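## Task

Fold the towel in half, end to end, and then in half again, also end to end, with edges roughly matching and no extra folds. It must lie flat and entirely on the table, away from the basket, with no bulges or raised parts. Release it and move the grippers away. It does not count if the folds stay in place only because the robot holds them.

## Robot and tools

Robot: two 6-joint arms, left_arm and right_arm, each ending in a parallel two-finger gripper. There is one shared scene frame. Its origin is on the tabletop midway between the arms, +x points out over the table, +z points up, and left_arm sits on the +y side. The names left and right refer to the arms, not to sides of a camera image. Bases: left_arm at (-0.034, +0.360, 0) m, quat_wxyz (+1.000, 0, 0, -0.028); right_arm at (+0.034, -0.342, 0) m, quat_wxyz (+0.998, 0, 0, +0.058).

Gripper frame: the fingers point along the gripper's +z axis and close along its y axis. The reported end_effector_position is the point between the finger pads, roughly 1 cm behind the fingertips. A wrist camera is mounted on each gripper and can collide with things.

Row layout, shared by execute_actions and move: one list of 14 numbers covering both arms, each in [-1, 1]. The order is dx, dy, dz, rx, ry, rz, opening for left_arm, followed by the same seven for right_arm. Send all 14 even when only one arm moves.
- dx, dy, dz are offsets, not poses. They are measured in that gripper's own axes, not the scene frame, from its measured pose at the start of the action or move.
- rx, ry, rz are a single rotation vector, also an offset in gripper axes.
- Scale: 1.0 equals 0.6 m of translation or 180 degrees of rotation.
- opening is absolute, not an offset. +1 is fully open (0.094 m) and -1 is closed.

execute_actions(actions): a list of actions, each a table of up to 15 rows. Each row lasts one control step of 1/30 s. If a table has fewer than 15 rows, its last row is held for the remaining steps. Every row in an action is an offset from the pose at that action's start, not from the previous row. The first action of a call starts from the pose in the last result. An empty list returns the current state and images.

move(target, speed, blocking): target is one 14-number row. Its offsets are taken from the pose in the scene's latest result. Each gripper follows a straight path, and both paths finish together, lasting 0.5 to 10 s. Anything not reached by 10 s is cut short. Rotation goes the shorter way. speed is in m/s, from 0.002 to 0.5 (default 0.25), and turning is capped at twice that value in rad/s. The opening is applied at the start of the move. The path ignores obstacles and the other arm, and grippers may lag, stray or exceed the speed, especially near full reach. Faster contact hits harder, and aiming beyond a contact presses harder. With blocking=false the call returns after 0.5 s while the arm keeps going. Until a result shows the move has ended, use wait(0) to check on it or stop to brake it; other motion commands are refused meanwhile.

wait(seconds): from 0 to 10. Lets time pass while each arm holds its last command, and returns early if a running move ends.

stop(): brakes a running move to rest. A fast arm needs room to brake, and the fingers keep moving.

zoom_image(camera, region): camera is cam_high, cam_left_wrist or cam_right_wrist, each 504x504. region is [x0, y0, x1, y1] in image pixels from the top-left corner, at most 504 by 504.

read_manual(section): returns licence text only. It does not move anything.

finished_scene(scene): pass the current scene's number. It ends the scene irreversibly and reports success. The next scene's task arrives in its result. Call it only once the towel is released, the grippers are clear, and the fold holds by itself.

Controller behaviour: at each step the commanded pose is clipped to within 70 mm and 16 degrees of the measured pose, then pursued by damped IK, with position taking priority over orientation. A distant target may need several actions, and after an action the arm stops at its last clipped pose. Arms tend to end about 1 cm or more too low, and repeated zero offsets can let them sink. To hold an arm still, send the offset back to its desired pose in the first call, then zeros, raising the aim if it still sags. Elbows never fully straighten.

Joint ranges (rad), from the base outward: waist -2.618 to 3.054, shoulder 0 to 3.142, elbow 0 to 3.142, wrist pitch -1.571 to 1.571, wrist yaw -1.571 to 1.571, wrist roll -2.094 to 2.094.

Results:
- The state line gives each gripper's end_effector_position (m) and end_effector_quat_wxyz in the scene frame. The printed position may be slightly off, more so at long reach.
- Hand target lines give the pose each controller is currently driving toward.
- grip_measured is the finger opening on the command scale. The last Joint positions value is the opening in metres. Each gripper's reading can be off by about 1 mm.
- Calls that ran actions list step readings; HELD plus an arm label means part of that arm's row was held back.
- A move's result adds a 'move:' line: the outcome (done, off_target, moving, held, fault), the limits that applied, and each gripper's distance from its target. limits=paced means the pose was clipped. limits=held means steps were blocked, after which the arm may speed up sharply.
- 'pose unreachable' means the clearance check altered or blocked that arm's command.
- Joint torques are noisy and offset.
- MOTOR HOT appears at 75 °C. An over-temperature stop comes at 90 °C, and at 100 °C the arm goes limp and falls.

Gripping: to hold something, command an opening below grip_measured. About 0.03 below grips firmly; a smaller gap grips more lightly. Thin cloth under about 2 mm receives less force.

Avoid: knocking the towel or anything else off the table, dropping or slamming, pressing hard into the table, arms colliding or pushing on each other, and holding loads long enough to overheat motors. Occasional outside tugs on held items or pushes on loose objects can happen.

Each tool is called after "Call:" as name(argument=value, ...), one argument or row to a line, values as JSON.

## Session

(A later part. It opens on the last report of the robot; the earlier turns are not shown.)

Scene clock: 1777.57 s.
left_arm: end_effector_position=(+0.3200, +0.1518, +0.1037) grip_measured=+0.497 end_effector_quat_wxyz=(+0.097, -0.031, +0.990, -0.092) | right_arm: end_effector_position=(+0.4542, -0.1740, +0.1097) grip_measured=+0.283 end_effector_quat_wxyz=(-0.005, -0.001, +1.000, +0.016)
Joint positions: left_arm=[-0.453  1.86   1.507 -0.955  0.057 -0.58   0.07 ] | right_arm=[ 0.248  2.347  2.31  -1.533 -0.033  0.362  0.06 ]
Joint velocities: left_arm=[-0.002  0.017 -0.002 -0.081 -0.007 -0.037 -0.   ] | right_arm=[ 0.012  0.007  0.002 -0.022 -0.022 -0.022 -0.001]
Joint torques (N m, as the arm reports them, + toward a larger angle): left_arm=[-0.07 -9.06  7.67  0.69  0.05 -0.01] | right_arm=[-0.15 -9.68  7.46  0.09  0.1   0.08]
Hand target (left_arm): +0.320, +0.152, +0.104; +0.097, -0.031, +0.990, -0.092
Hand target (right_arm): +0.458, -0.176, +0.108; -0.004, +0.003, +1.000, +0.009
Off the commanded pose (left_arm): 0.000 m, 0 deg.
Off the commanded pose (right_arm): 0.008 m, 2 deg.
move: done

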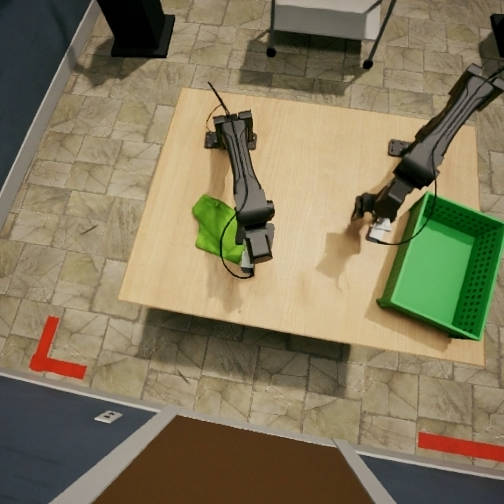

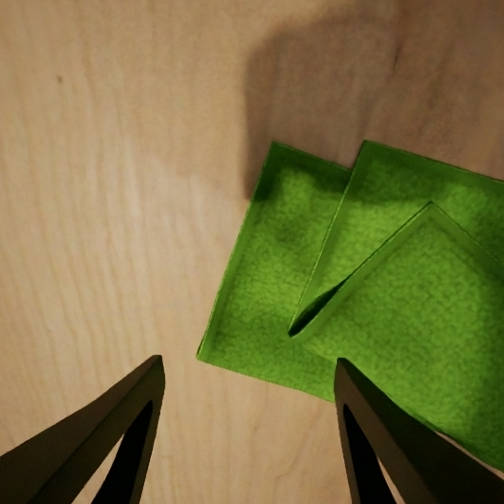

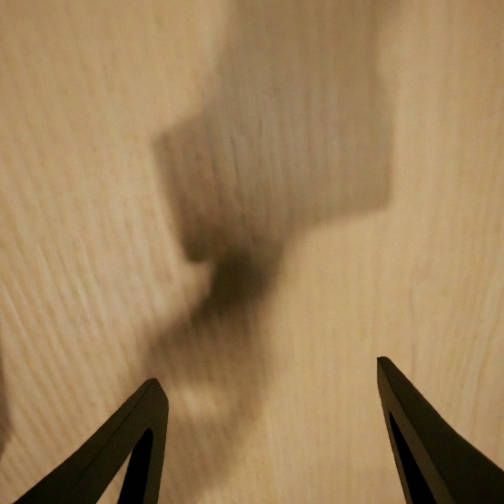

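Call:
move(
  target=[0,0,0,0,0,0,0.5, -0.07,-0.015,0.155,0,0.01,0,0.28],
  speed=0.1,
)

Call:
execute_actions(
  actions=[
    [[0,0,0,0,0,0,0.5, 0,0,0.03,0,0,0,-1]],
  ],
)

Scene clock: 1784.80 s.
left_arm: end_effector_position=(+0.3200, +0.1518, +0.1037) grip_measured=+0.497 end_effector_quat_wxyz=(+0.097, -0.031, +0.990, -0.092) | right_arm: end_effector_position=(+0.4868, -0.1778, +0.0204) grip_measured=+0.283 end_effector_quat_wxyz=(-0.025, -0.005, +1.000, +0.009)
Joint positions: left_arm=[-0.453  1.86   1.507 -0.955  0.057 -0.58   0.07 ] | right_arm=[ 0.216  2.552  2.325 -1.385 -0.034  0.322  0.06 ]
Joint velocities: left_arm=[-0.022  0.012 -0.007 -0.022  0.051 -0.081  0.001] | right_arm=[ 0.007  0.002 -0.002  0.037  0.007 -0.066 -0.001]
Joint torques (N m, as the arm reports them, + toward a larger angle): left_arm=[ 0.03 -9.07  7.69  0.69  0.06  0.  ] | right_arm=[ -0.81 -10.73   6.96   0.21  -0.06  -0.02]
Hand target (left_arm): +0.320, +0.152, +0.104; +0.097, -0.031, +0.990, -0.092
Hand target (right_arm): +0.494, -0.180, +0.016; -0.020, -0.002, +1.000, +0.015
Off the commanded pose (left_arm): 0.000 m, 0 deg.
Off the commanded pose (right_arm): 0.010 m, 1 deg.
move: done

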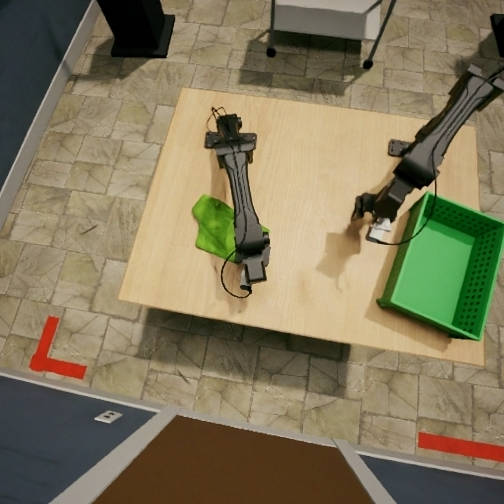

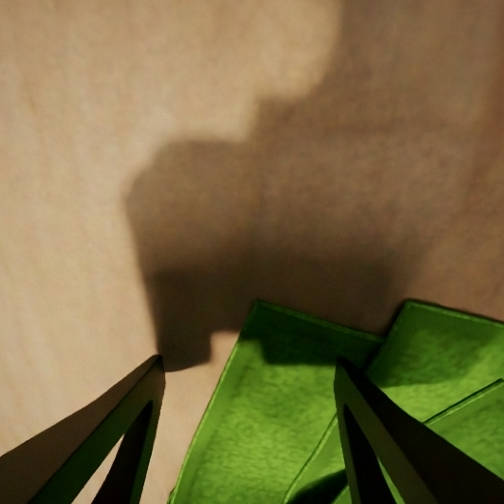

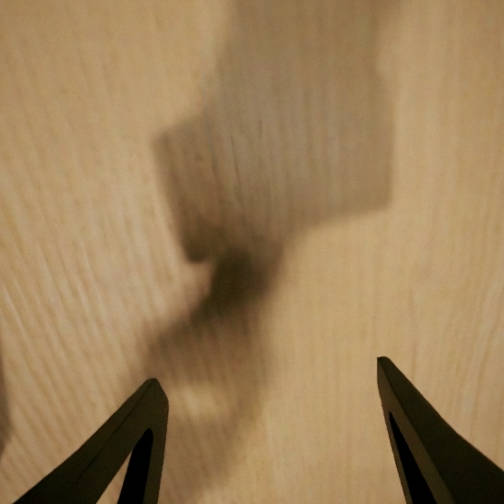

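Scene clock: 1785.30 s.
left_arm: end_effector_position=(+0.3200, +0.1518, +0.1037) grip_measured=+0.497 end_effector_quat_wxyz=(+0.097, -0.031, +0.990, -0.092) | right_arm: end_effector_position=(+0.4862, -0.1846, +0.0181) grip_measured=-0.962 end_effector_quat_wxyz=(-0.023, -0.003, +1.000, -0.002)
Joint positions: left_arm=[-0.453  1.86   1.507 -0.955  0.057 -0.58   0.07 ] | right_arm=[ 0.212  2.537  2.288 -1.365 -0.01   0.322  0.002]
Joint velocities: left_arm=[-0.017  0.027 -0.002  0.037 -0.066 -0.022 -0.   ] | right_arm=[ 0.002 -0.017 -0.007  0.007 -0.007 -0.022  0.   ]
Joint torques (N m, as the arm reports them, + toward a larger angle): left_arm=[ 0.06 -9.11  7.64  0.69  0.06 -0.02] | right_arm=[  0.5  -11.29   2.48   0.56  -0.2    0.03]
Hand target (left_arm): +0.320, +0.152, +0.104; +0.097, -0.031, +0.990, -0.092
Hand target (right_arm): +0.485, -0.178, +0.003; -0.027, -0.005, +1.000, +0.009
Off the commanded pose (left_arm): 0.000 m, 0 deg.
Off the commanded pose (right_arm): 0.017 m, 1 deg.
Step readings (end_effector_position):
0: left_arm (+0.3200, +0.1518, +0.1037) | right_arm (+0.4868, -0.1778, +0.0204)
1: left_arm (+0.3200, +0.1518, +0.1037) | right_arm (+0.4868, -0.1779, +0.0186)
2: left_arm (+0.3200, +0.1518, +0.1037) | right_arm (+0.4863, -0.1802, +0.0179)
4: left_arm (+0.3200, +0.1518, +0.1037) | right_arm (+0.4860, -0.1835, +0.0180)
8: left_arm (+0.3200, +0.1518, +0.1037) | right_arm (+0.4862, -0.1846, +0.0182)
15: end_effector_position above

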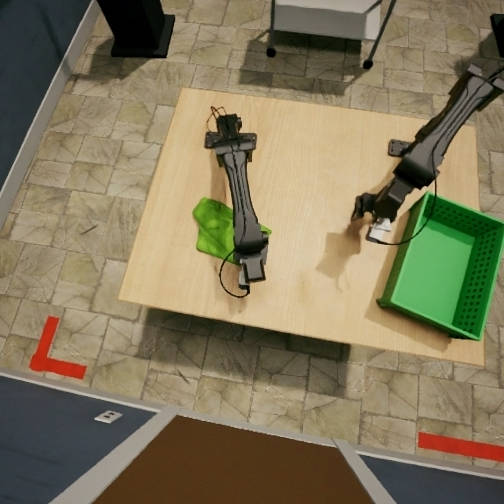

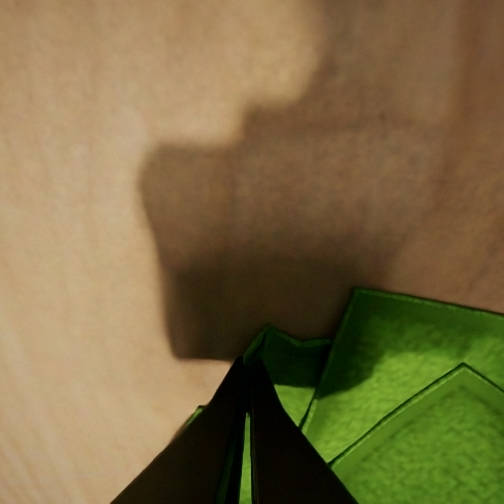

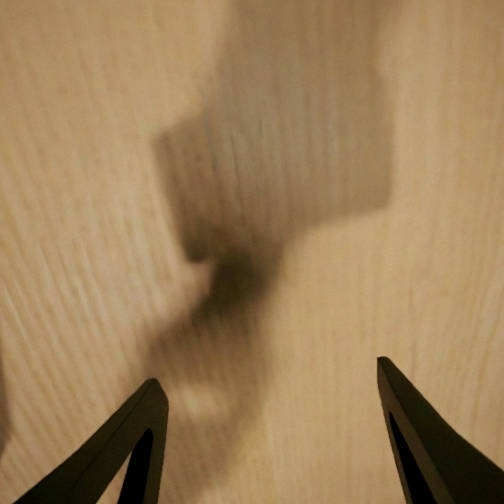

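Call:
move(
  target=[0,0,0,0,0,0,0.5, 0.03,0.0,-0.15,0,0,0,-1],
  speed=0.1,
)

Call:
move(
  target=[0,0,0,0,0,0,0.5, 0.12,0.3,0.1,0,0,0,-1],
  speed=0.1,
)

Scene clock: 1794.47 s.
left_arm: end_effector_position=(+0.3200, +0.1518, +0.1037) grip_measured=+0.497 end_effector_quat_wxyz=(+0.097, -0.031, +0.990, -0.092) | right_arm: end_effector_position=(+0.4757, -0.1886, +0.1018) grip_measured=-0.963 end_effector_quat_wxyz=(+0.005, -0.001, +1.000, +0.006)
Joint positions: left_arm=[-0.453  1.86   1.507 -0.955  0.057 -0.58   0.07 ] | right_arm=[ 0.212  2.423  2.414 -1.549 -0.008  0.327  0.002]
Joint velocities: left_arm=[ 0.002 -0.007 -0.027 -0.037 -0.022  0.051  0.001] | right_arm=[ 0.007  0.002 -0.002 -0.037 -0.007 -0.051 -0.001]
Joint torques (N m, as the arm reports them, + toward a larger angle): left_arm=[-0.03 -9.06  7.68  0.7   0.07  0.  ] | right_arm=[  0.71 -12.27   5.67   0.13  -0.02   0.07]
Hand target (left_arm): +0.320, +0.152, +0.104; +0.097, -0.031, +0.990, -0.092
Hand target (right_arm): +0.473, -0.184, +0.109; +0.008, -0.003, +1.000, +0.008
Off the commanded pose (left_arm): 0.000 m, 0 deg.
Off the commanded pose (right_arm): 0.009 m, 3 deg.
joint sent to its limit (right arm) — the command would take joint 4 (wrist pitch) past its lower limit, so that joint was sent only as far as its limit.
move: off_target (right_arm)

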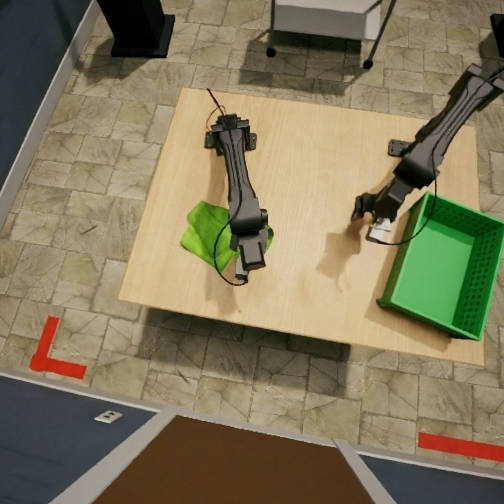

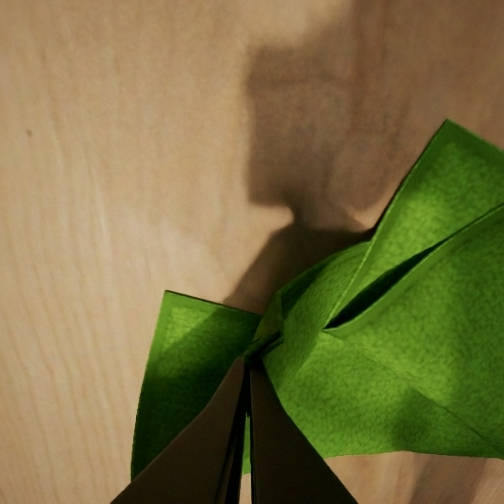

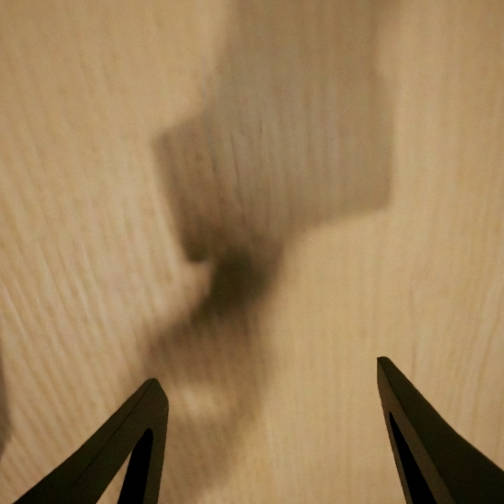

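Scene clock: 1796.90 s.
left_arm: end_effector_position=(+0.3200, +0.1518, +0.1037) grip_measured=+0.497 end_effector_quat_wxyz=(+0.097, -0.031, +0.990, -0.092) | right_arm: end_effector_position=(+0.4014, -0.0108, +0.0451) grip_measured=-0.963 end_effector_quat_wxyz=(+0.005, -0.003, +1.000, +0.009)
Joint positions: left_arm=[-0.453  1.86   1.507 -0.955  0.057 -0.58   0.07 ] | right_arm=[ 0.612  2.547  2.415 -1.419 -0.008  0.722  0.002]
Joint velocities: left_arm=[-0.002 -0.012 -0.002 -0.066 -0.007 -0.037 -0.   ] | right_arm=[ 0.012  0.007  0.037 -0.037 -0.007 -0.007 -0.   ]
Joint torques (N m, as the arm reports them, + toward a larger angle): left_arm=[-0.1  -9.03  7.52  0.71  0.05 -0.01] | right_arm=[  0.34 -11.     7.57   0.1    0.     0.12]
Hand target (left_arm): +0.320, +0.152, +0.104; +0.097, -0.031, +0.990, -0.092
Hand target (right_arm): +0.402, -0.008, +0.044; +0.003, -0.001, +1.000, +0.009
Off the commanded pose (left_arm): 0.000 m, 0 deg.
Off the commanded pose (right_arm): 0.004 m, 0 deg.
move: done

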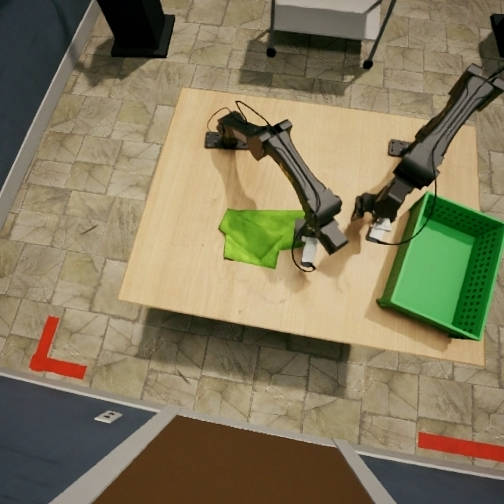

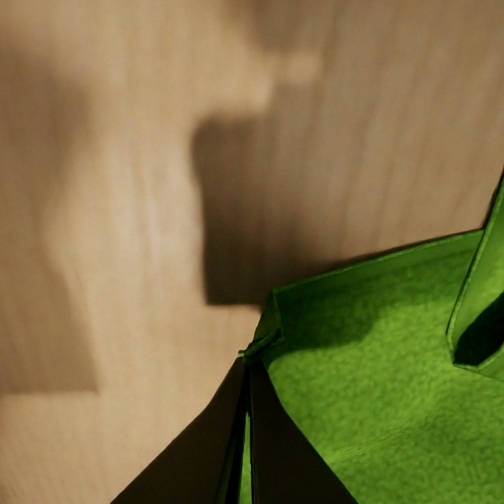

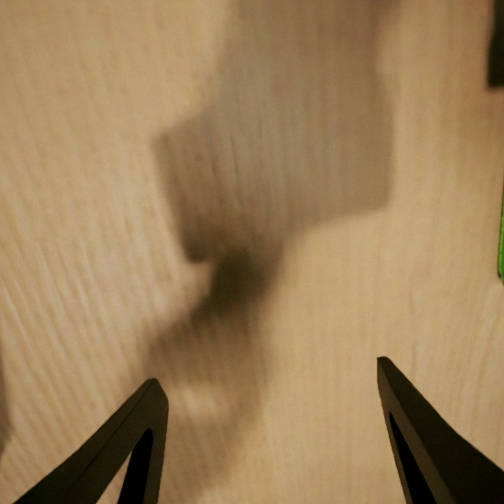

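Call:
execute_actions(
  actions=[
    [[0,0,0,0,0,0,0.5, 0,0,0.03,0,0,0,-1]],
    [[0,0,0,0,0,0,0.5, 0,0,0,0,0,0,0.5]],
    [[0,0,0,0,0,0,0.5, 0,0,-0.1,0,0,0,0.5]],
    [[0,0,0,0,0,0,0.5, 0.1,-0.1,-0.1,0,0,0.2,0.5]],
    [[0,0,0,0,0,0,0.5, 0.1,-0.1,0,0,0,0.05,0.5]],
  ],
)

Call:
zoom_image(
  camera="cam_high",
  region=[150,160,350,300],
)

Scene clock: 1805.97 s.
left_arm: end_effector_position=(+0.3200, +0.1518, +0.1037) grip_measured=+0.497 end_effector_quat_wxyz=(+0.097, -0.031, +0.990, -0.092) | right_arm: end_effector_position=(+0.2540, -0.0891, +0.1550) grip_measured=+0.497 end_effector_quat_wxyz=(-0.002, +0.336, +0.941, +0.030)
Joint positions: left_arm=[-0.453  1.86   1.507 -0.955  0.057 -0.58   0.07 ] | right_arm=[ 0.721  1.763  1.623 -1.377 -0.027  1.524  0.07 ]
Joint velocities: left_arm=[-0.012  0.002 -0.017  0.051  0.037 -0.037 -0.   ] | right_arm=[-0.007 -0.002 -0.056  0.11  -0.037  0.095  0.001]
Joint torques (N m, as the arm reports them, + toward a larger angle): left_arm=[-0.07 -9.05  7.65  0.68  0.06  0.  ] | right_arm=[ 0.07 -7.73  3.73  0.33  0.1   0.08]
Hand target (left_arm): +0.320, +0.152, +0.104; +0.097, -0.031, +0.990, -0.092
Hand target (right_arm): +0.255, -0.092, +0.151; +0.004, +0.346, +0.938, +0.029
Off the commanded pose (left_arm): 0.000 m, 0 deg.
Off the commanded pose (right_arm): 0.005 m, 1 deg.
Step readings (end_effector_position; steps 1 to 15: 1st action; 16 to 30: 2nd action; 31 to 45: 3rd action; 46 to 60: 4th action; 61 to 75: 5th action):
0: left_arm (+0.3200, +0.1518, +0.1037) | right_arm (+0.4012, -0.0110, +0.0454)
1: left_arm (+0.3200, +0.1518, +0.1037) | right_arm (+0.4013, -0.0109, +0.0434)
2: left_arm (+0.3200, +0.1518, +0.1037) | right_arm (+0.4013, -0.0109, +0.0412)
4: left_arm (+0.3200, +0.1518, +0.1037) | right_arm (+0.4002, -0.0118, +0.0350)
8: left_arm (+0.3200, +0.1518, +0.1037) | right_arm (+0.4000, -0.0121, +0.0305)
15: left_arm (+0.3200, +0.1518, +0.1037) | right_arm (+0.4022, -0.0101, +0.0306)
16: left_arm (+0.3200, +0.1518, +0.1037) | right_arm (+0.4022, -0.0100, +0.0306)
17: left_arm (+0.3200, +0.1518, +0.1037) | right_arm (+0.4022, -0.0100, +0.0306)
19: left_arm (+0.3200, +0.1518, +0.1037) | right_arm (+0.4022, -0.0100, +0.0306)
23: left_arm (+0.3200, +0.1518, +0.1037) | right_arm (+0.4022, -0.0100, +0.0306)
30: left_arm (+0.3200, +0.1518, +0.1037) | right_arm (+0.4022, -0.0100, +0.0306)
31: left_arm (+0.3200, +0.1518, +0.1037) | right_arm (+0.4020, -0.0103, +0.0350)
32: left_arm (+0.3200, +0.1518, +0.1037) | right_arm (+0.4018, -0.0104, +0.0405)
34: left_arm (+0.3200, +0.1518, +0.1037) | right_arm (+0.4052, -0.0074, +0.0595)
38: left_arm (+0.3200, +0.1518, +0.1037) | right_arm (+0.4098, -0.0033, +0.0883)
45: left_arm (+0.3200, +0.1518, +0.1037) | right_arm (+0.4036, -0.0088, +0.0895)
46: left_arm (+0.3200, +0.1518, +0.1037) | right_arm (+0.4014, -0.0107, +0.0896)
47: left_arm (+0.3200, +0.1518, +0.1037) | right_arm (+0.3928, -0.0182, +0.0888)
49: left_arm (+0.3200, +0.1518, +0.1037) | right_arm (+0.3734, -0.0352, +0.0952)
53: left_arm (+0.3200, +0.1518, +0.1037) | right_arm (+0.3466, -0.0603, +0.1272)
60: left_arm (+0.3200, +0.1518, +0.1037) | right_arm (+0.3372, -0.0718, +0.1542)
61: left_arm (+0.3200, +0.1518, +0.1037) | right_arm (+0.3343, -0.0722, +0.1507)
62: left_arm (+0.3200, +0.1518, +0.1037) | right_arm (+0.3223, -0.0782, +0.1440)
64: left_arm (+0.3200, +0.1518, +0.1037) | right_arm (+0.2877, -0.0926, +0.1357)
68: left_arm (+0.3200, +0.1518, +0.1037) | right_arm (+0.2494, -0.0972, +0.1444)
75: end_effector_position above

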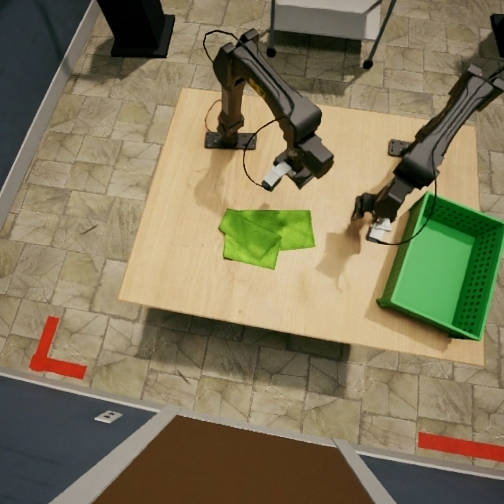

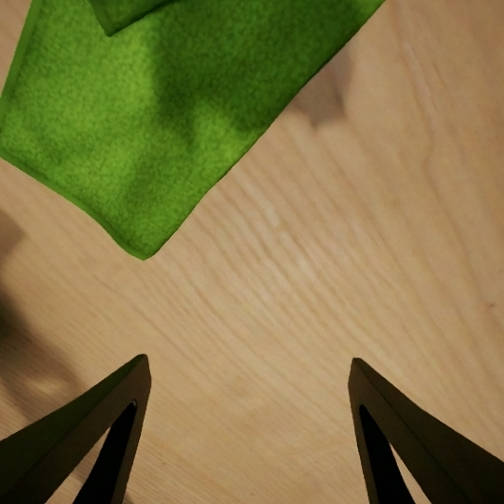

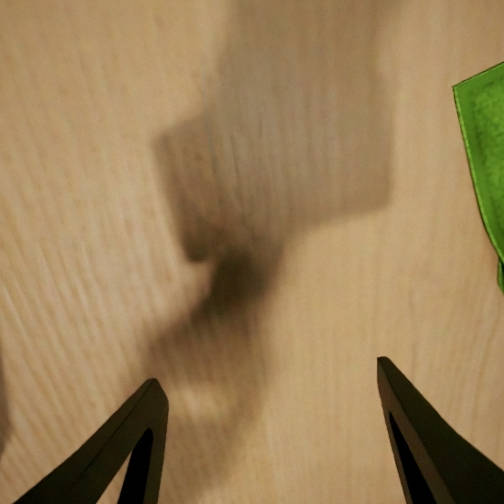

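Region (150, 160, 350, 300) of cam_high's 504x504 image, scaled by 2.520, with more detail than that image has; it fills the top 353 rows of this view, and the rest is white.

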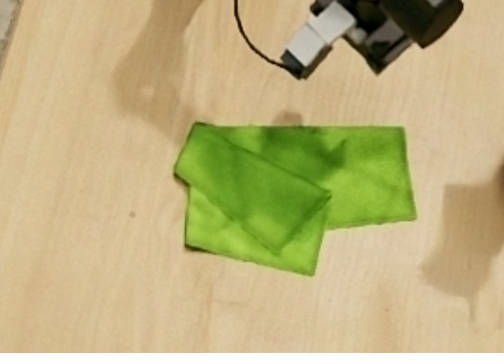

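Call:
move(
  target=[0,0,0,0,0,0,0.5, 0,0,0,0,0,-0.22,0.28],
  speed=0.3,
)

Call:
move(
  target=[0,0,0,0,0,0,0.5, -0.38,-0.08,0.17,0.02,0,0,0.28],
  speed=0.2,
)

Scene clock: 1814.40 s.
left_arm: end_effector_position=(+0.3200, +0.1518, +0.1037) grip_measured=+0.497 end_effector_quat_wxyz=(+0.097, -0.031, +0.990, -0.092) | right_arm: end_effector_position=(+0.2556, -0.0874, +0.1539) grip_measured=+0.283 end_effector_quat_wxyz=(+0.011, +0.002, +0.999, +0.032)
Joint positions: left_arm=[-0.453  1.86   1.507 -0.955  0.057 -0.58   0.07 ] | right_arm=[ 0.721  1.763  1.618 -1.363 -0.027  0.842  0.06 ]
Joint velocities: left_arm=[-0.002  0.012  0.017  0.022 -0.022 -0.037  0.001] | right_arm=[-0.007 -0.017 -0.017 -0.037 -0.007 -0.051 -0.   ]
Joint torques (N m, as the arm reports them, + toward a larger angle): left_arm=[-0.06 -9.11  7.63  0.71  0.06  0.  ] | right_arm=[ 0.03 -7.04  5.84  0.16 -0.02  0.  ]
Hand target (left_arm): +0.320, +0.152, +0.104; +0.097, -0.031, +0.990, -0.092
Hand target (right_arm): +0.254, -0.089, +0.155; +0.008, -0.002, +1.000, +0.029
Off the commanded pose (left_arm): 0.000 m, 0 deg.
Off the commanded pose (right_arm): 0.003 m, 1 deg.
move: done

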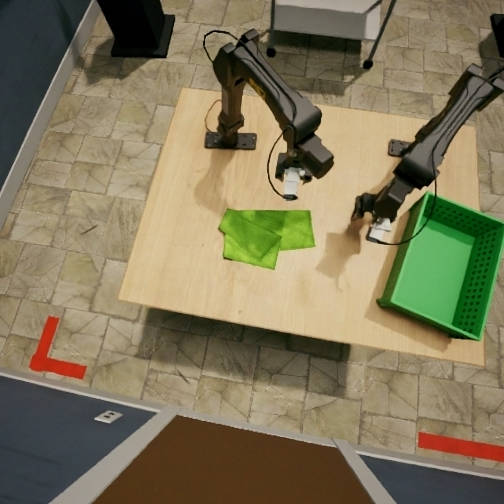

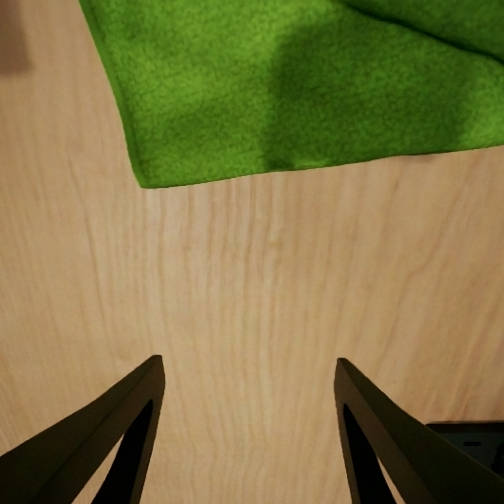

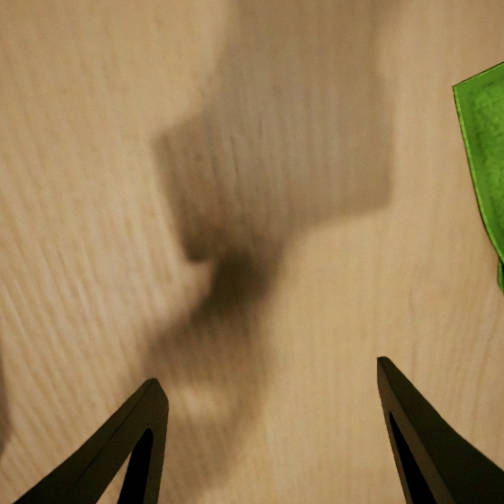

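Scene clock: 1816.53 s.
left_arm: end_effector_position=(+0.3200, +0.1518, +0.1037) grip_measured=+0.497 end_effector_quat_wxyz=(+0.097, -0.031, +0.990, -0.092) | right_arm: end_effector_position=(+0.4834, -0.1272, +0.0577) grip_measured=+0.283 end_effector_quat_wxyz=(+0.015, +0.004, +1.000, +0.006)
Joint positions: left_arm=[-0.453  1.86   1.507 -0.955  0.057 -0.58   0.07 ] | right_arm=[ 0.327  2.566  2.501 -1.473  0.002  0.451  0.06 ]
Joint velocities: left_arm=[-0.022  0.007  0.002 -0.051 -0.051  0.037 -0.001] | right_arm=[-0.007  0.002  0.027  0.022 -0.066  0.007 -0.   ]
Joint torques (N m, as the arm reports them, + toward a larger angle): left_arm=[-0.02 -9.08  7.7   0.71  0.07 -0.01] | right_arm=[ -0.18 -10.63   7.59   0.14   0.14  -0.02]
Hand target (left_arm): +0.320, +0.152, +0.104; +0.097, -0.031, +0.990, -0.092
Hand target (right_arm): +0.486, -0.129, +0.054; +0.014, +0.002, +1.000, -0.001
Off the commanded pose (left_arm): 0.000 m, 0 deg.
Off the commanded pose (right_arm): 0.005 m, 1 deg.
move: done

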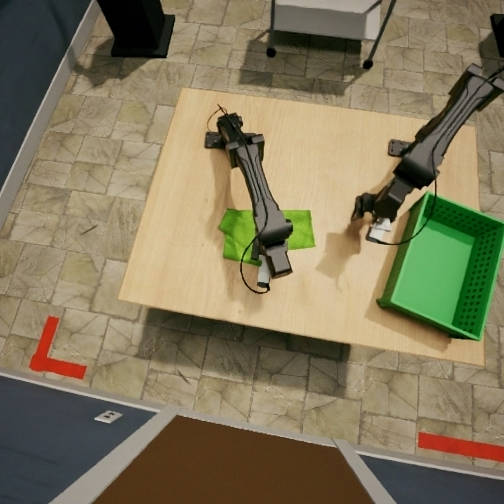

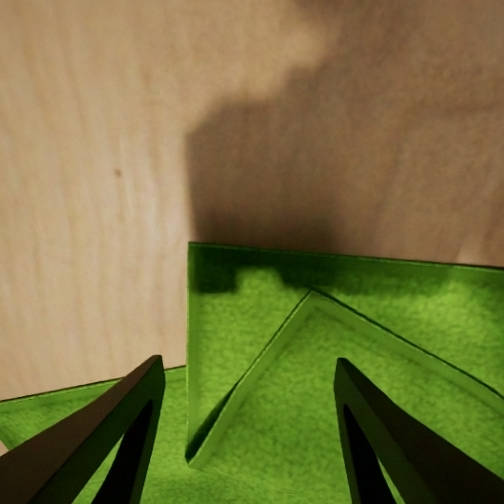

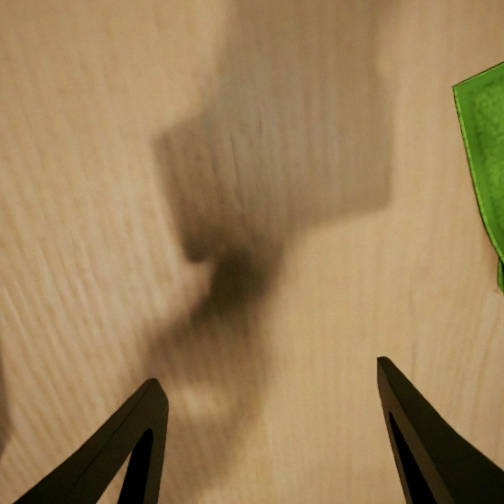

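Call:
execute_actions(
  actions=[],
)

Scene clock: 1833.60 s.
left_arm: end_effector_position=(+0.3200, +0.1518, +0.1037) grip_measured=+0.497 end_effector_quat_wxyz=(+0.097, -0.031, +0.990, -0.092) | right_arm: end_effector_position=(+0.4830, -0.1274, +0.0577) grip_measured=+0.283 end_effector_quat_wxyz=(+0.014, +0.004, +1.000, +0.006)
Joint positions: left_arm=[-0.453  1.86   1.507 -0.955  0.057 -0.58   0.07 ] | right_arm=[ 0.327  2.566  2.501 -1.475  0.002  0.451  0.06 ]
Joint velocities: left_arm=[-0.002  0.022  0.022 -0.081  0.022  0.066 -0.   ] | right_arm=[ 0.002  0.002  0.012 -0.007  0.051 -0.066 -0.   ]
Joint torques (N m, as the arm reports them, + toward a larger angle): left_arm=[ 0.08 -9.16  7.71  0.69  0.05 -0.01] | right_arm=[ -0.07 -10.67   7.58   0.11   0.13  -0.01]
Hand target (left_arm): +0.320, +0.152, +0.104; +0.097, -0.031, +0.990, -0.092
Hand target (right_arm): +0.486, -0.129, +0.054; +0.014, +0.002, +1.000, -0.001
Off the commanded pose (left_arm): 0.000 m, 0 deg.
Off the commanded pose (right_arm): 0.005 m, 1 deg.

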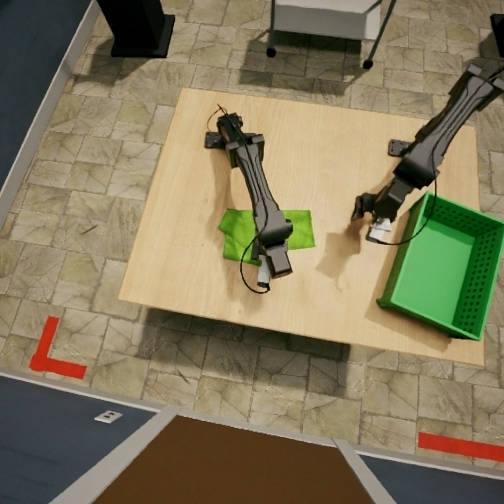

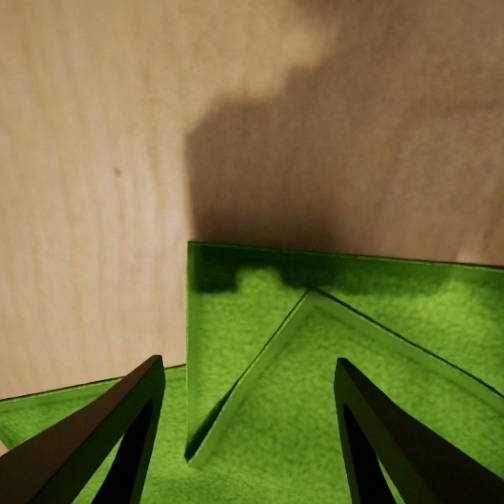

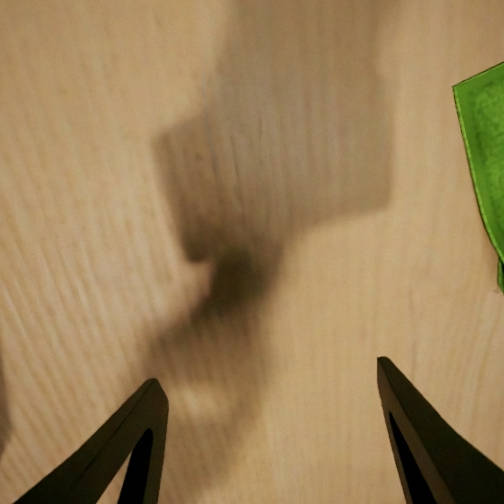

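Call:
move(
  target=[0,0,0,0,0,0,0.5,-0.03,0.02,0.07,0,0,0,0.28],
)

Call:
move(
  target=[0,0,0,0,0,0,0.5,0,0,0.03,0,0,0,-1],
)

Call:
move(
  target=[0,0,0,0,0,0,0.5,0,0,-0.15,0,0,0,-1],
)

Scene clock: 1846.43 s.
left_arm: end_effector_position=(+0.3200, +0.1518, +0.1037) grip_measured=+0.497 end_effector_quat_wxyz=(+0.097, -0.031, +0.990, -0.092) | right_arm: end_effector_position=(+0.5019, -0.1190, +0.0219) grip_measured=+0.283 end_effector_quat_wxyz=(+0.018, +0.004, +1.000, +0.006)
Joint positions: left_arm=[-0.453  1.86   1.507 -0.955  0.057 -0.58   0.07 ] | right_arm=[ 0.327  2.715  2.644 -1.463  0.005  0.452  0.06 ]
Joint velocities: left_arm=[-0.027 -0.002 -0.032 -0.022  0.037 -0.037  0.001] | right_arm=[ 0.007 -0.007 -0.002  0.022 -0.007  0.022  0.   ]
Joint torques (N m, as the arm reports them, + toward a larger angle): left_arm=[-0.05 -9.09  7.57  0.69  0.04  0.  ] | right_arm=[  0.43 -11.23   7.29   0.17  -0.02   0.07]
Hand target (left_arm): +0.320, +0.152, +0.104; +0.097, -0.031, +0.990, -0.092
Hand target (right_arm): +0.502, -0.115, +0.016; +0.015, +0.004, +1.000, +0.006
Off the commanded pose (left_arm): 0.000 m, 0 deg.
Off the commanded pose (right_arm): 0.007 m, 0 deg.
move: done

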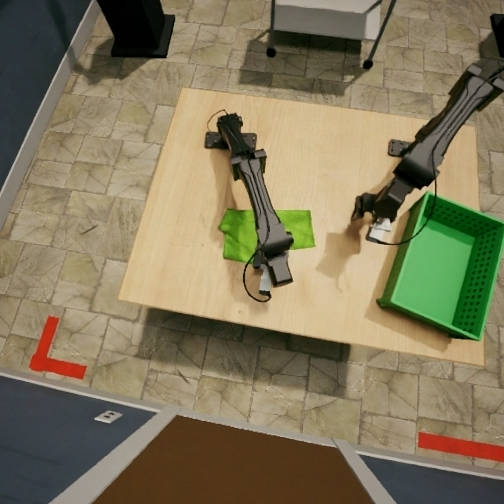

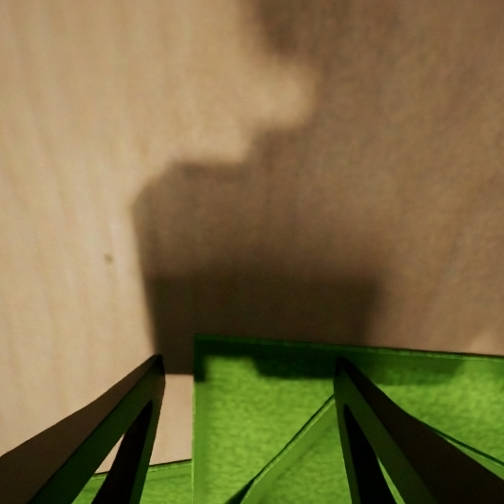

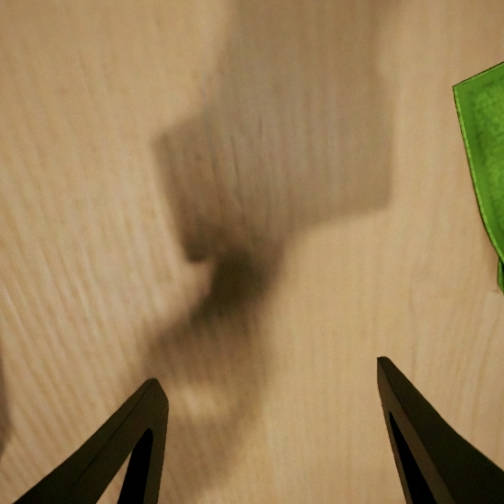

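Scene clock: 1847.13 s.
left_arm: end_effector_position=(+0.3200, +0.1518, +0.1037) grip_measured=+0.497 end_effector_quat_wxyz=(+0.097, -0.031, +0.990, -0.092) | right_arm: end_effector_position=(+0.5030, -0.1185, +0.0196) grip_measured=-0.978 end_effector_quat_wxyz=(+0.024, +0.004, +1.000, +0.008)
Joint positions: left_arm=[-0.453  1.86   1.507 -0.955  0.057 -0.58   0.07 ] | right_arm=[ 0.327  2.684  2.572 -1.41   0.005  0.452  0.001]
Joint velocities: left_arm=[ 0.002 -0.002 -0.007  0.037  0.007 -0.022  0.   ] | right_arm=[-0.017  0.007 -0.007 -0.007  0.037  0.051 -0.   ]
Joint torques (N m, as the arm reports them, + toward a larger angle): left_arm=[-0.08 -9.03  7.68  0.71  0.05 -0.02] | right_arm=[  0.07 -12.11   2.62   0.56   0.     0.02]
Hand target (left_arm): +0.320, +0.152, +0.104; +0.097, -0.031, +0.990, -0.092
Hand target (right_arm): +0.502, -0.119, +0.004; +0.016, +0.004, +1.000, +0.005
Off the commanded pose (left_arm): 0.000 m, 0 deg.
Off the commanded pose (right_arm): 0.016 m, 1 deg.
move: off_target (right_arm)

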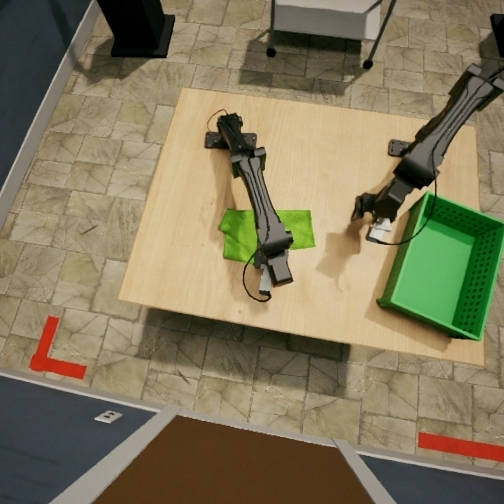

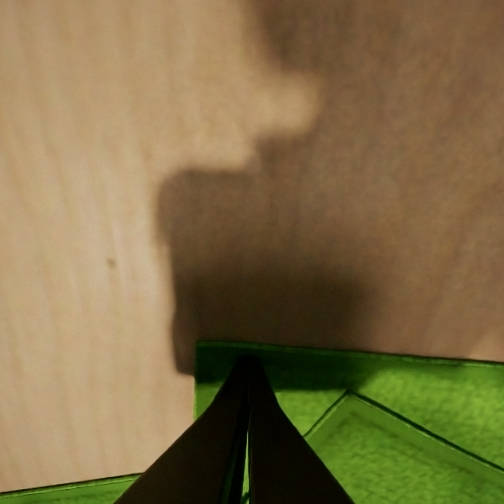

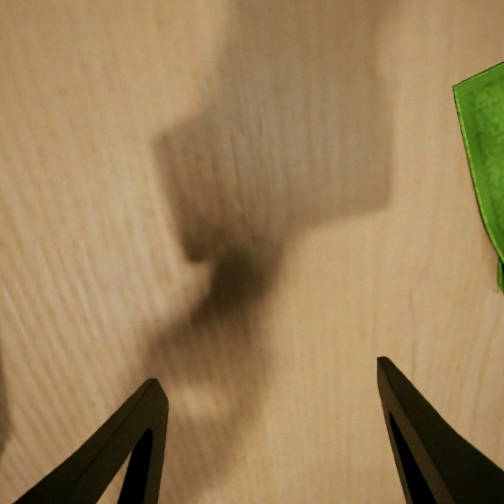

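Scene clock: 1848.00 s.
left_arm: end_effector_position=(+0.3200, +0.1518, +0.1037) grip_measured=+0.497 end_effector_quat_wxyz=(+0.097, -0.031, +0.990, -0.092) | right_arm: end_effector_position=(+0.5004, -0.1197, +0.1029) grip_measured=-0.978 end_effector_quat_wxyz=(+0.068, +0.004, +0.997, +0.030)
Joint positions: left_arm=[-0.453  1.86   1.507 -0.955  0.057 -0.58   0.07 ] | right_arm=[ 0.327  2.582  2.706 -1.546  0.005  0.452  0.001]
Joint velocities: left_arm=[-0.022 -0.027  0.007  0.037  0.037  0.022 -0.001] | right_arm=[ 0.002  0.002  0.002 -0.037  0.066 -0.037  0.   ]
Joint torques (N m, as the arm reports them, + toward a larger angle): left_arm=[-0.11 -9.13  7.57  0.71  0.08  0.01] | right_arm=[  0.2  -12.58   6.19   0.33   0.01   0.04]
Hand target (left_arm): +0.320, +0.152, +0.104; +0.097, -0.031, +0.990, -0.092
Hand target (right_arm): +0.499, -0.120, +0.109; +0.071, +0.004, +0.997, +0.031
Off the commanded pose (left_arm): 0.000 m, 0 deg.
Off the commanded pose (right_arm): 0.007 m, 6 deg.
joint sent to its limit (right arm) — the command would take joint 4 (wrist pitch) past its lower limit, so that joint was sent only as far as its limit.
move: off_target (right_arm)

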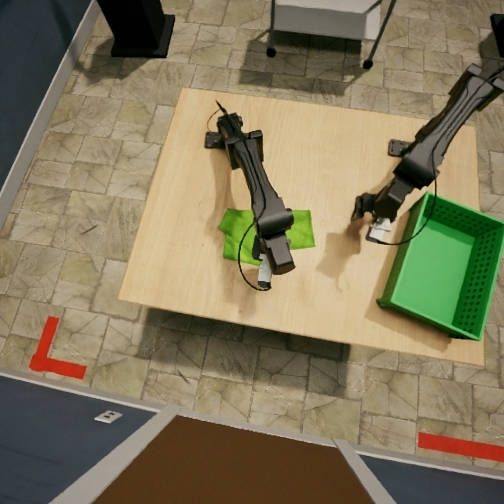

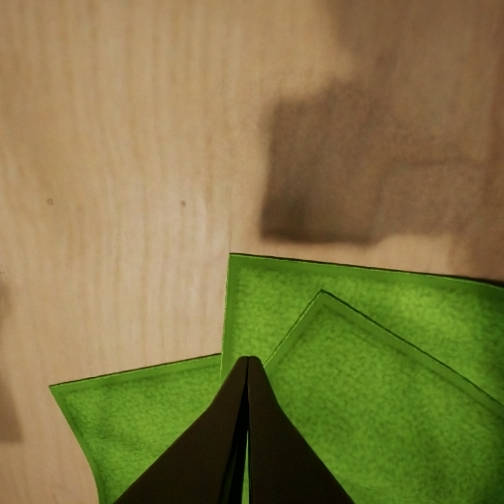

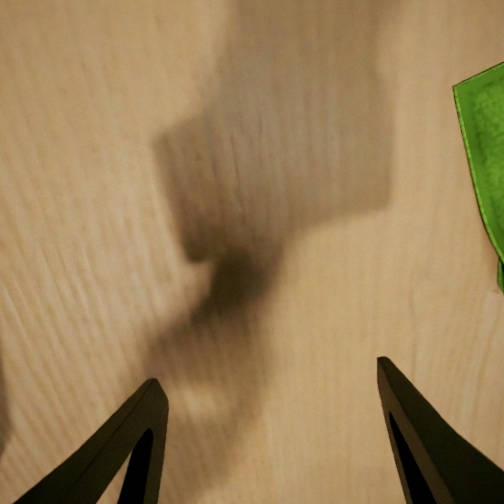

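Call:
move(
  target=[0,0,0,0,0,0,0.5,0.15,0.19,0.06,0.019,0.043,0,0.28],
)

Scene clock: 1853.63 s.
left_arm: end_effector_position=(+0.3200, +0.1518, +0.1037) grip_measured=+0.497 end_effector_quat_wxyz=(+0.097, -0.031, +0.990, -0.092) | right_arm: end_effector_position=(+0.4148, +0.0026, +0.0664) grip_measured=+0.277 end_effector_quat_wxyz=(+0.027, -0.004, +0.999, +0.025)
Joint positions: left_arm=[-0.453  1.86   1.507 -0.955  0.057 -0.58   0.07 ] | right_arm=[ 0.616  2.656  2.706 -1.548 -0.001  0.725  0.06 ]
Joint velocities: left_arm=[-0.007  0.012  0.007 -0.037 -0.007  0.022 -0.   ] | right_arm=[ 0.012  0.007 -0.007 -0.051  0.022  0.007  0.   ]
Joint torques (N m, as the arm reports them, + toward a larger angle): left_arm=[-0.11 -9.14  7.55  0.69  0.07 -0.02] | right_arm=[ -0.66 -12.13   5.     0.18   0.01   0.1 ]
Hand target (left_arm): +0.320, +0.152, +0.104; +0.097, -0.031, +0.990, -0.092
Hand target (right_arm): +0.415, -0.003, +0.062; +0.018, +0.004, +1.000, +0.018
Off the commanded pose (left_arm): 0.000 m, 0 deg.
Off the commanded pose (right_arm): 0.007 m, 4 deg.
joint sent to its limit (right arm) — the command would take joint 4 (wrist pitch) past its lower limit, so that joint was sent only as far as its limit.
move: off_target (right_arm)

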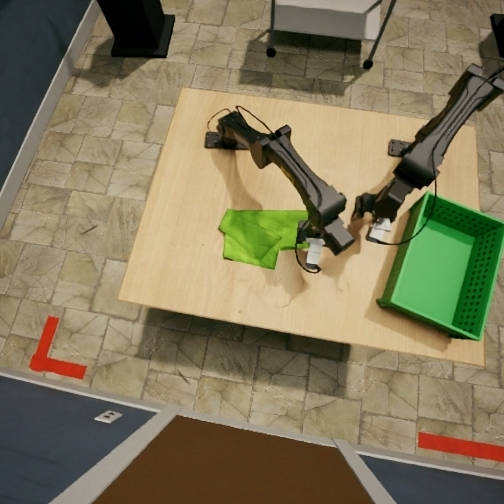

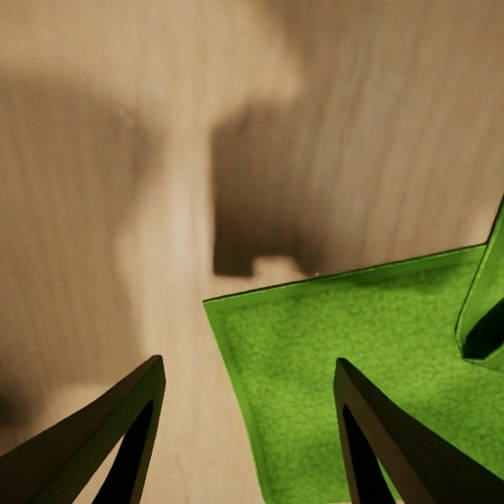

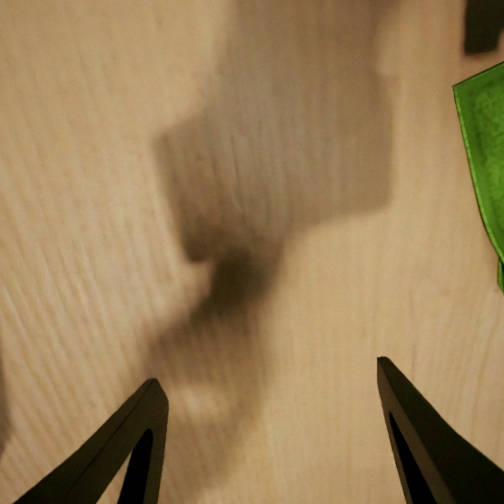

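Call:
move(
  target=[0,0,0,0,0,0,0.5,0,-0.025,0.08,0,0,0,0.28],
)

Call:
move(
  target=[0,0,0,0,0,0,0.5,0,0,0.03,0,0,0,-1],
)

Scene clock: 1858.57 s.
left_arm: end_effector_position=(+0.3200, +0.1518, +0.1037) grip_measured=+0.497 end_effector_quat_wxyz=(+0.097, -0.031, +0.990, -0.092) | right_arm: end_effector_position=(+0.4140, -0.0066, +0.0208) grip_measured=+0.277 end_effector_quat_wxyz=(+0.023, -0.005, +0.999, +0.025)
Joint positions: left_arm=[-0.453  1.86   1.507 -0.955  0.057 -0.58   0.07 ] | right_arm=[ 0.602  2.54   2.302 -1.266 -0.007  0.708  0.06 ]
Joint velocities: left_arm=[ 0.012  0.007 -0.007  0.037 -0.066  0.095  0.001] | right_arm=[ 0.017  0.002  0.017 -0.051  0.037  0.037 -0.001]
Joint torques (N m, as the arm reports them, + toward a larger angle): left_arm=[-0.05 -9.15  7.62  0.7   0.07 -0.03] | right_arm=[ -0.55 -12.96   3.3    0.52   0.03  -0.02]
Hand target (left_arm): +0.320, +0.152, +0.104; +0.097, -0.031, +0.990, -0.092
Hand target (right_arm): +0.417, -0.011, +0.018; +0.026, -0.004, +0.999, +0.024
Off the commanded pose (left_arm): 0.000 m, 0 deg.
Off the commanded pose (right_arm): 0.006 m, 0 deg.
move: done

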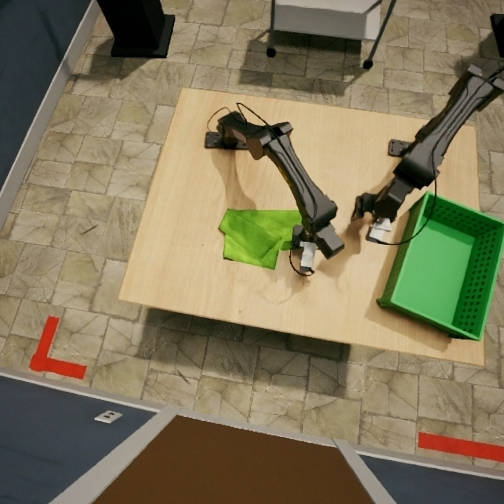

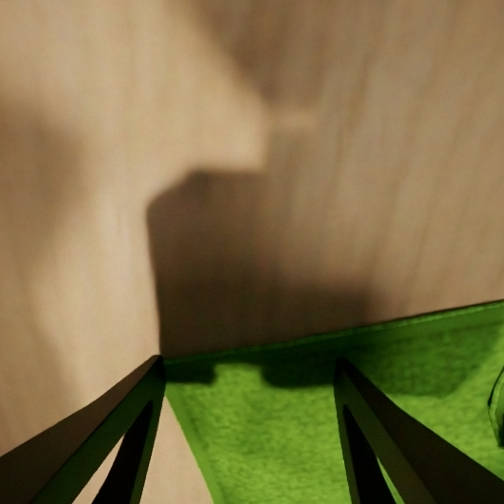

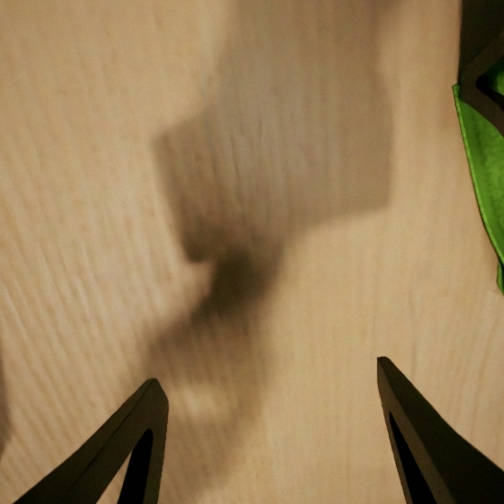

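Scene clock: 1859.27 s.
left_arm: end_effector_position=(+0.3200, +0.1518, +0.1037) grip_measured=+0.497 end_effector_quat_wxyz=(+0.097, -0.031, +0.990, -0.092) | right_arm: end_effector_position=(+0.4155, -0.0056, +0.0192) grip_measured=-0.978 end_effector_quat_wxyz=(+0.027, -0.005, +0.999, +0.027)
Joint positions: left_arm=[-0.453  1.86   1.507 -0.955  0.057 -0.58   0.07 ] | right_arm=[ 0.602  2.536  2.288 -1.246 -0.006  0.708  0.001]
Joint velocities: left_arm=[ 0.007 -0.012  0.002  0.007  0.007 -0.037 -0.001] | right_arm=[-0.002 -0.022  0.007  0.037 -0.007 -0.007 -0.001]
Joint torques (N m, as the arm reports them, + toward a larger angle): left_arm=[-0.11 -9.05  7.69  0.69  0.06 -0.02] | right_arm=[  0.12 -11.4    2.69   0.68   0.02   0.04]
Hand target (left_arm): +0.320, +0.152, +0.104; +0.097, -0.031, +0.990, -0.092
Hand target (right_arm): +0.414, -0.006, +0.003; +0.022, -0.005, +0.999, +0.024
Off the commanded pose (left_arm): 0.000 m, 0 deg.
Off the commanded pose (right_arm): 0.016 m, 1 deg.
move: off_target (right_arm)

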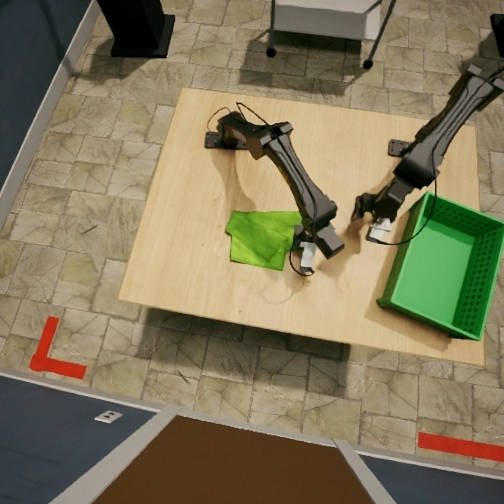

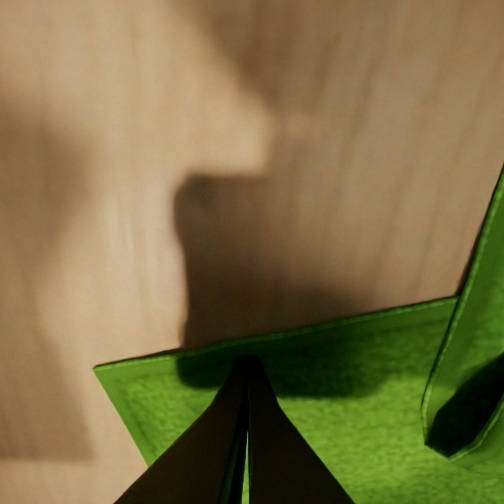

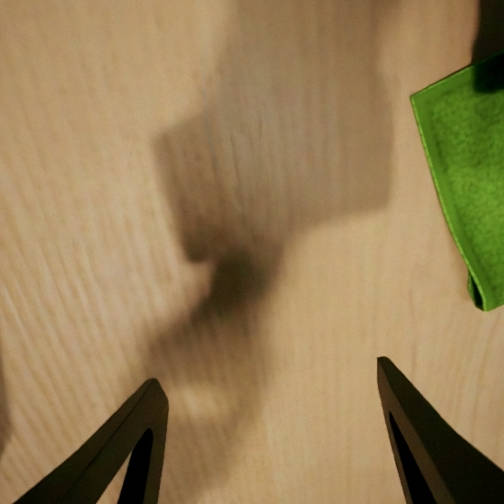

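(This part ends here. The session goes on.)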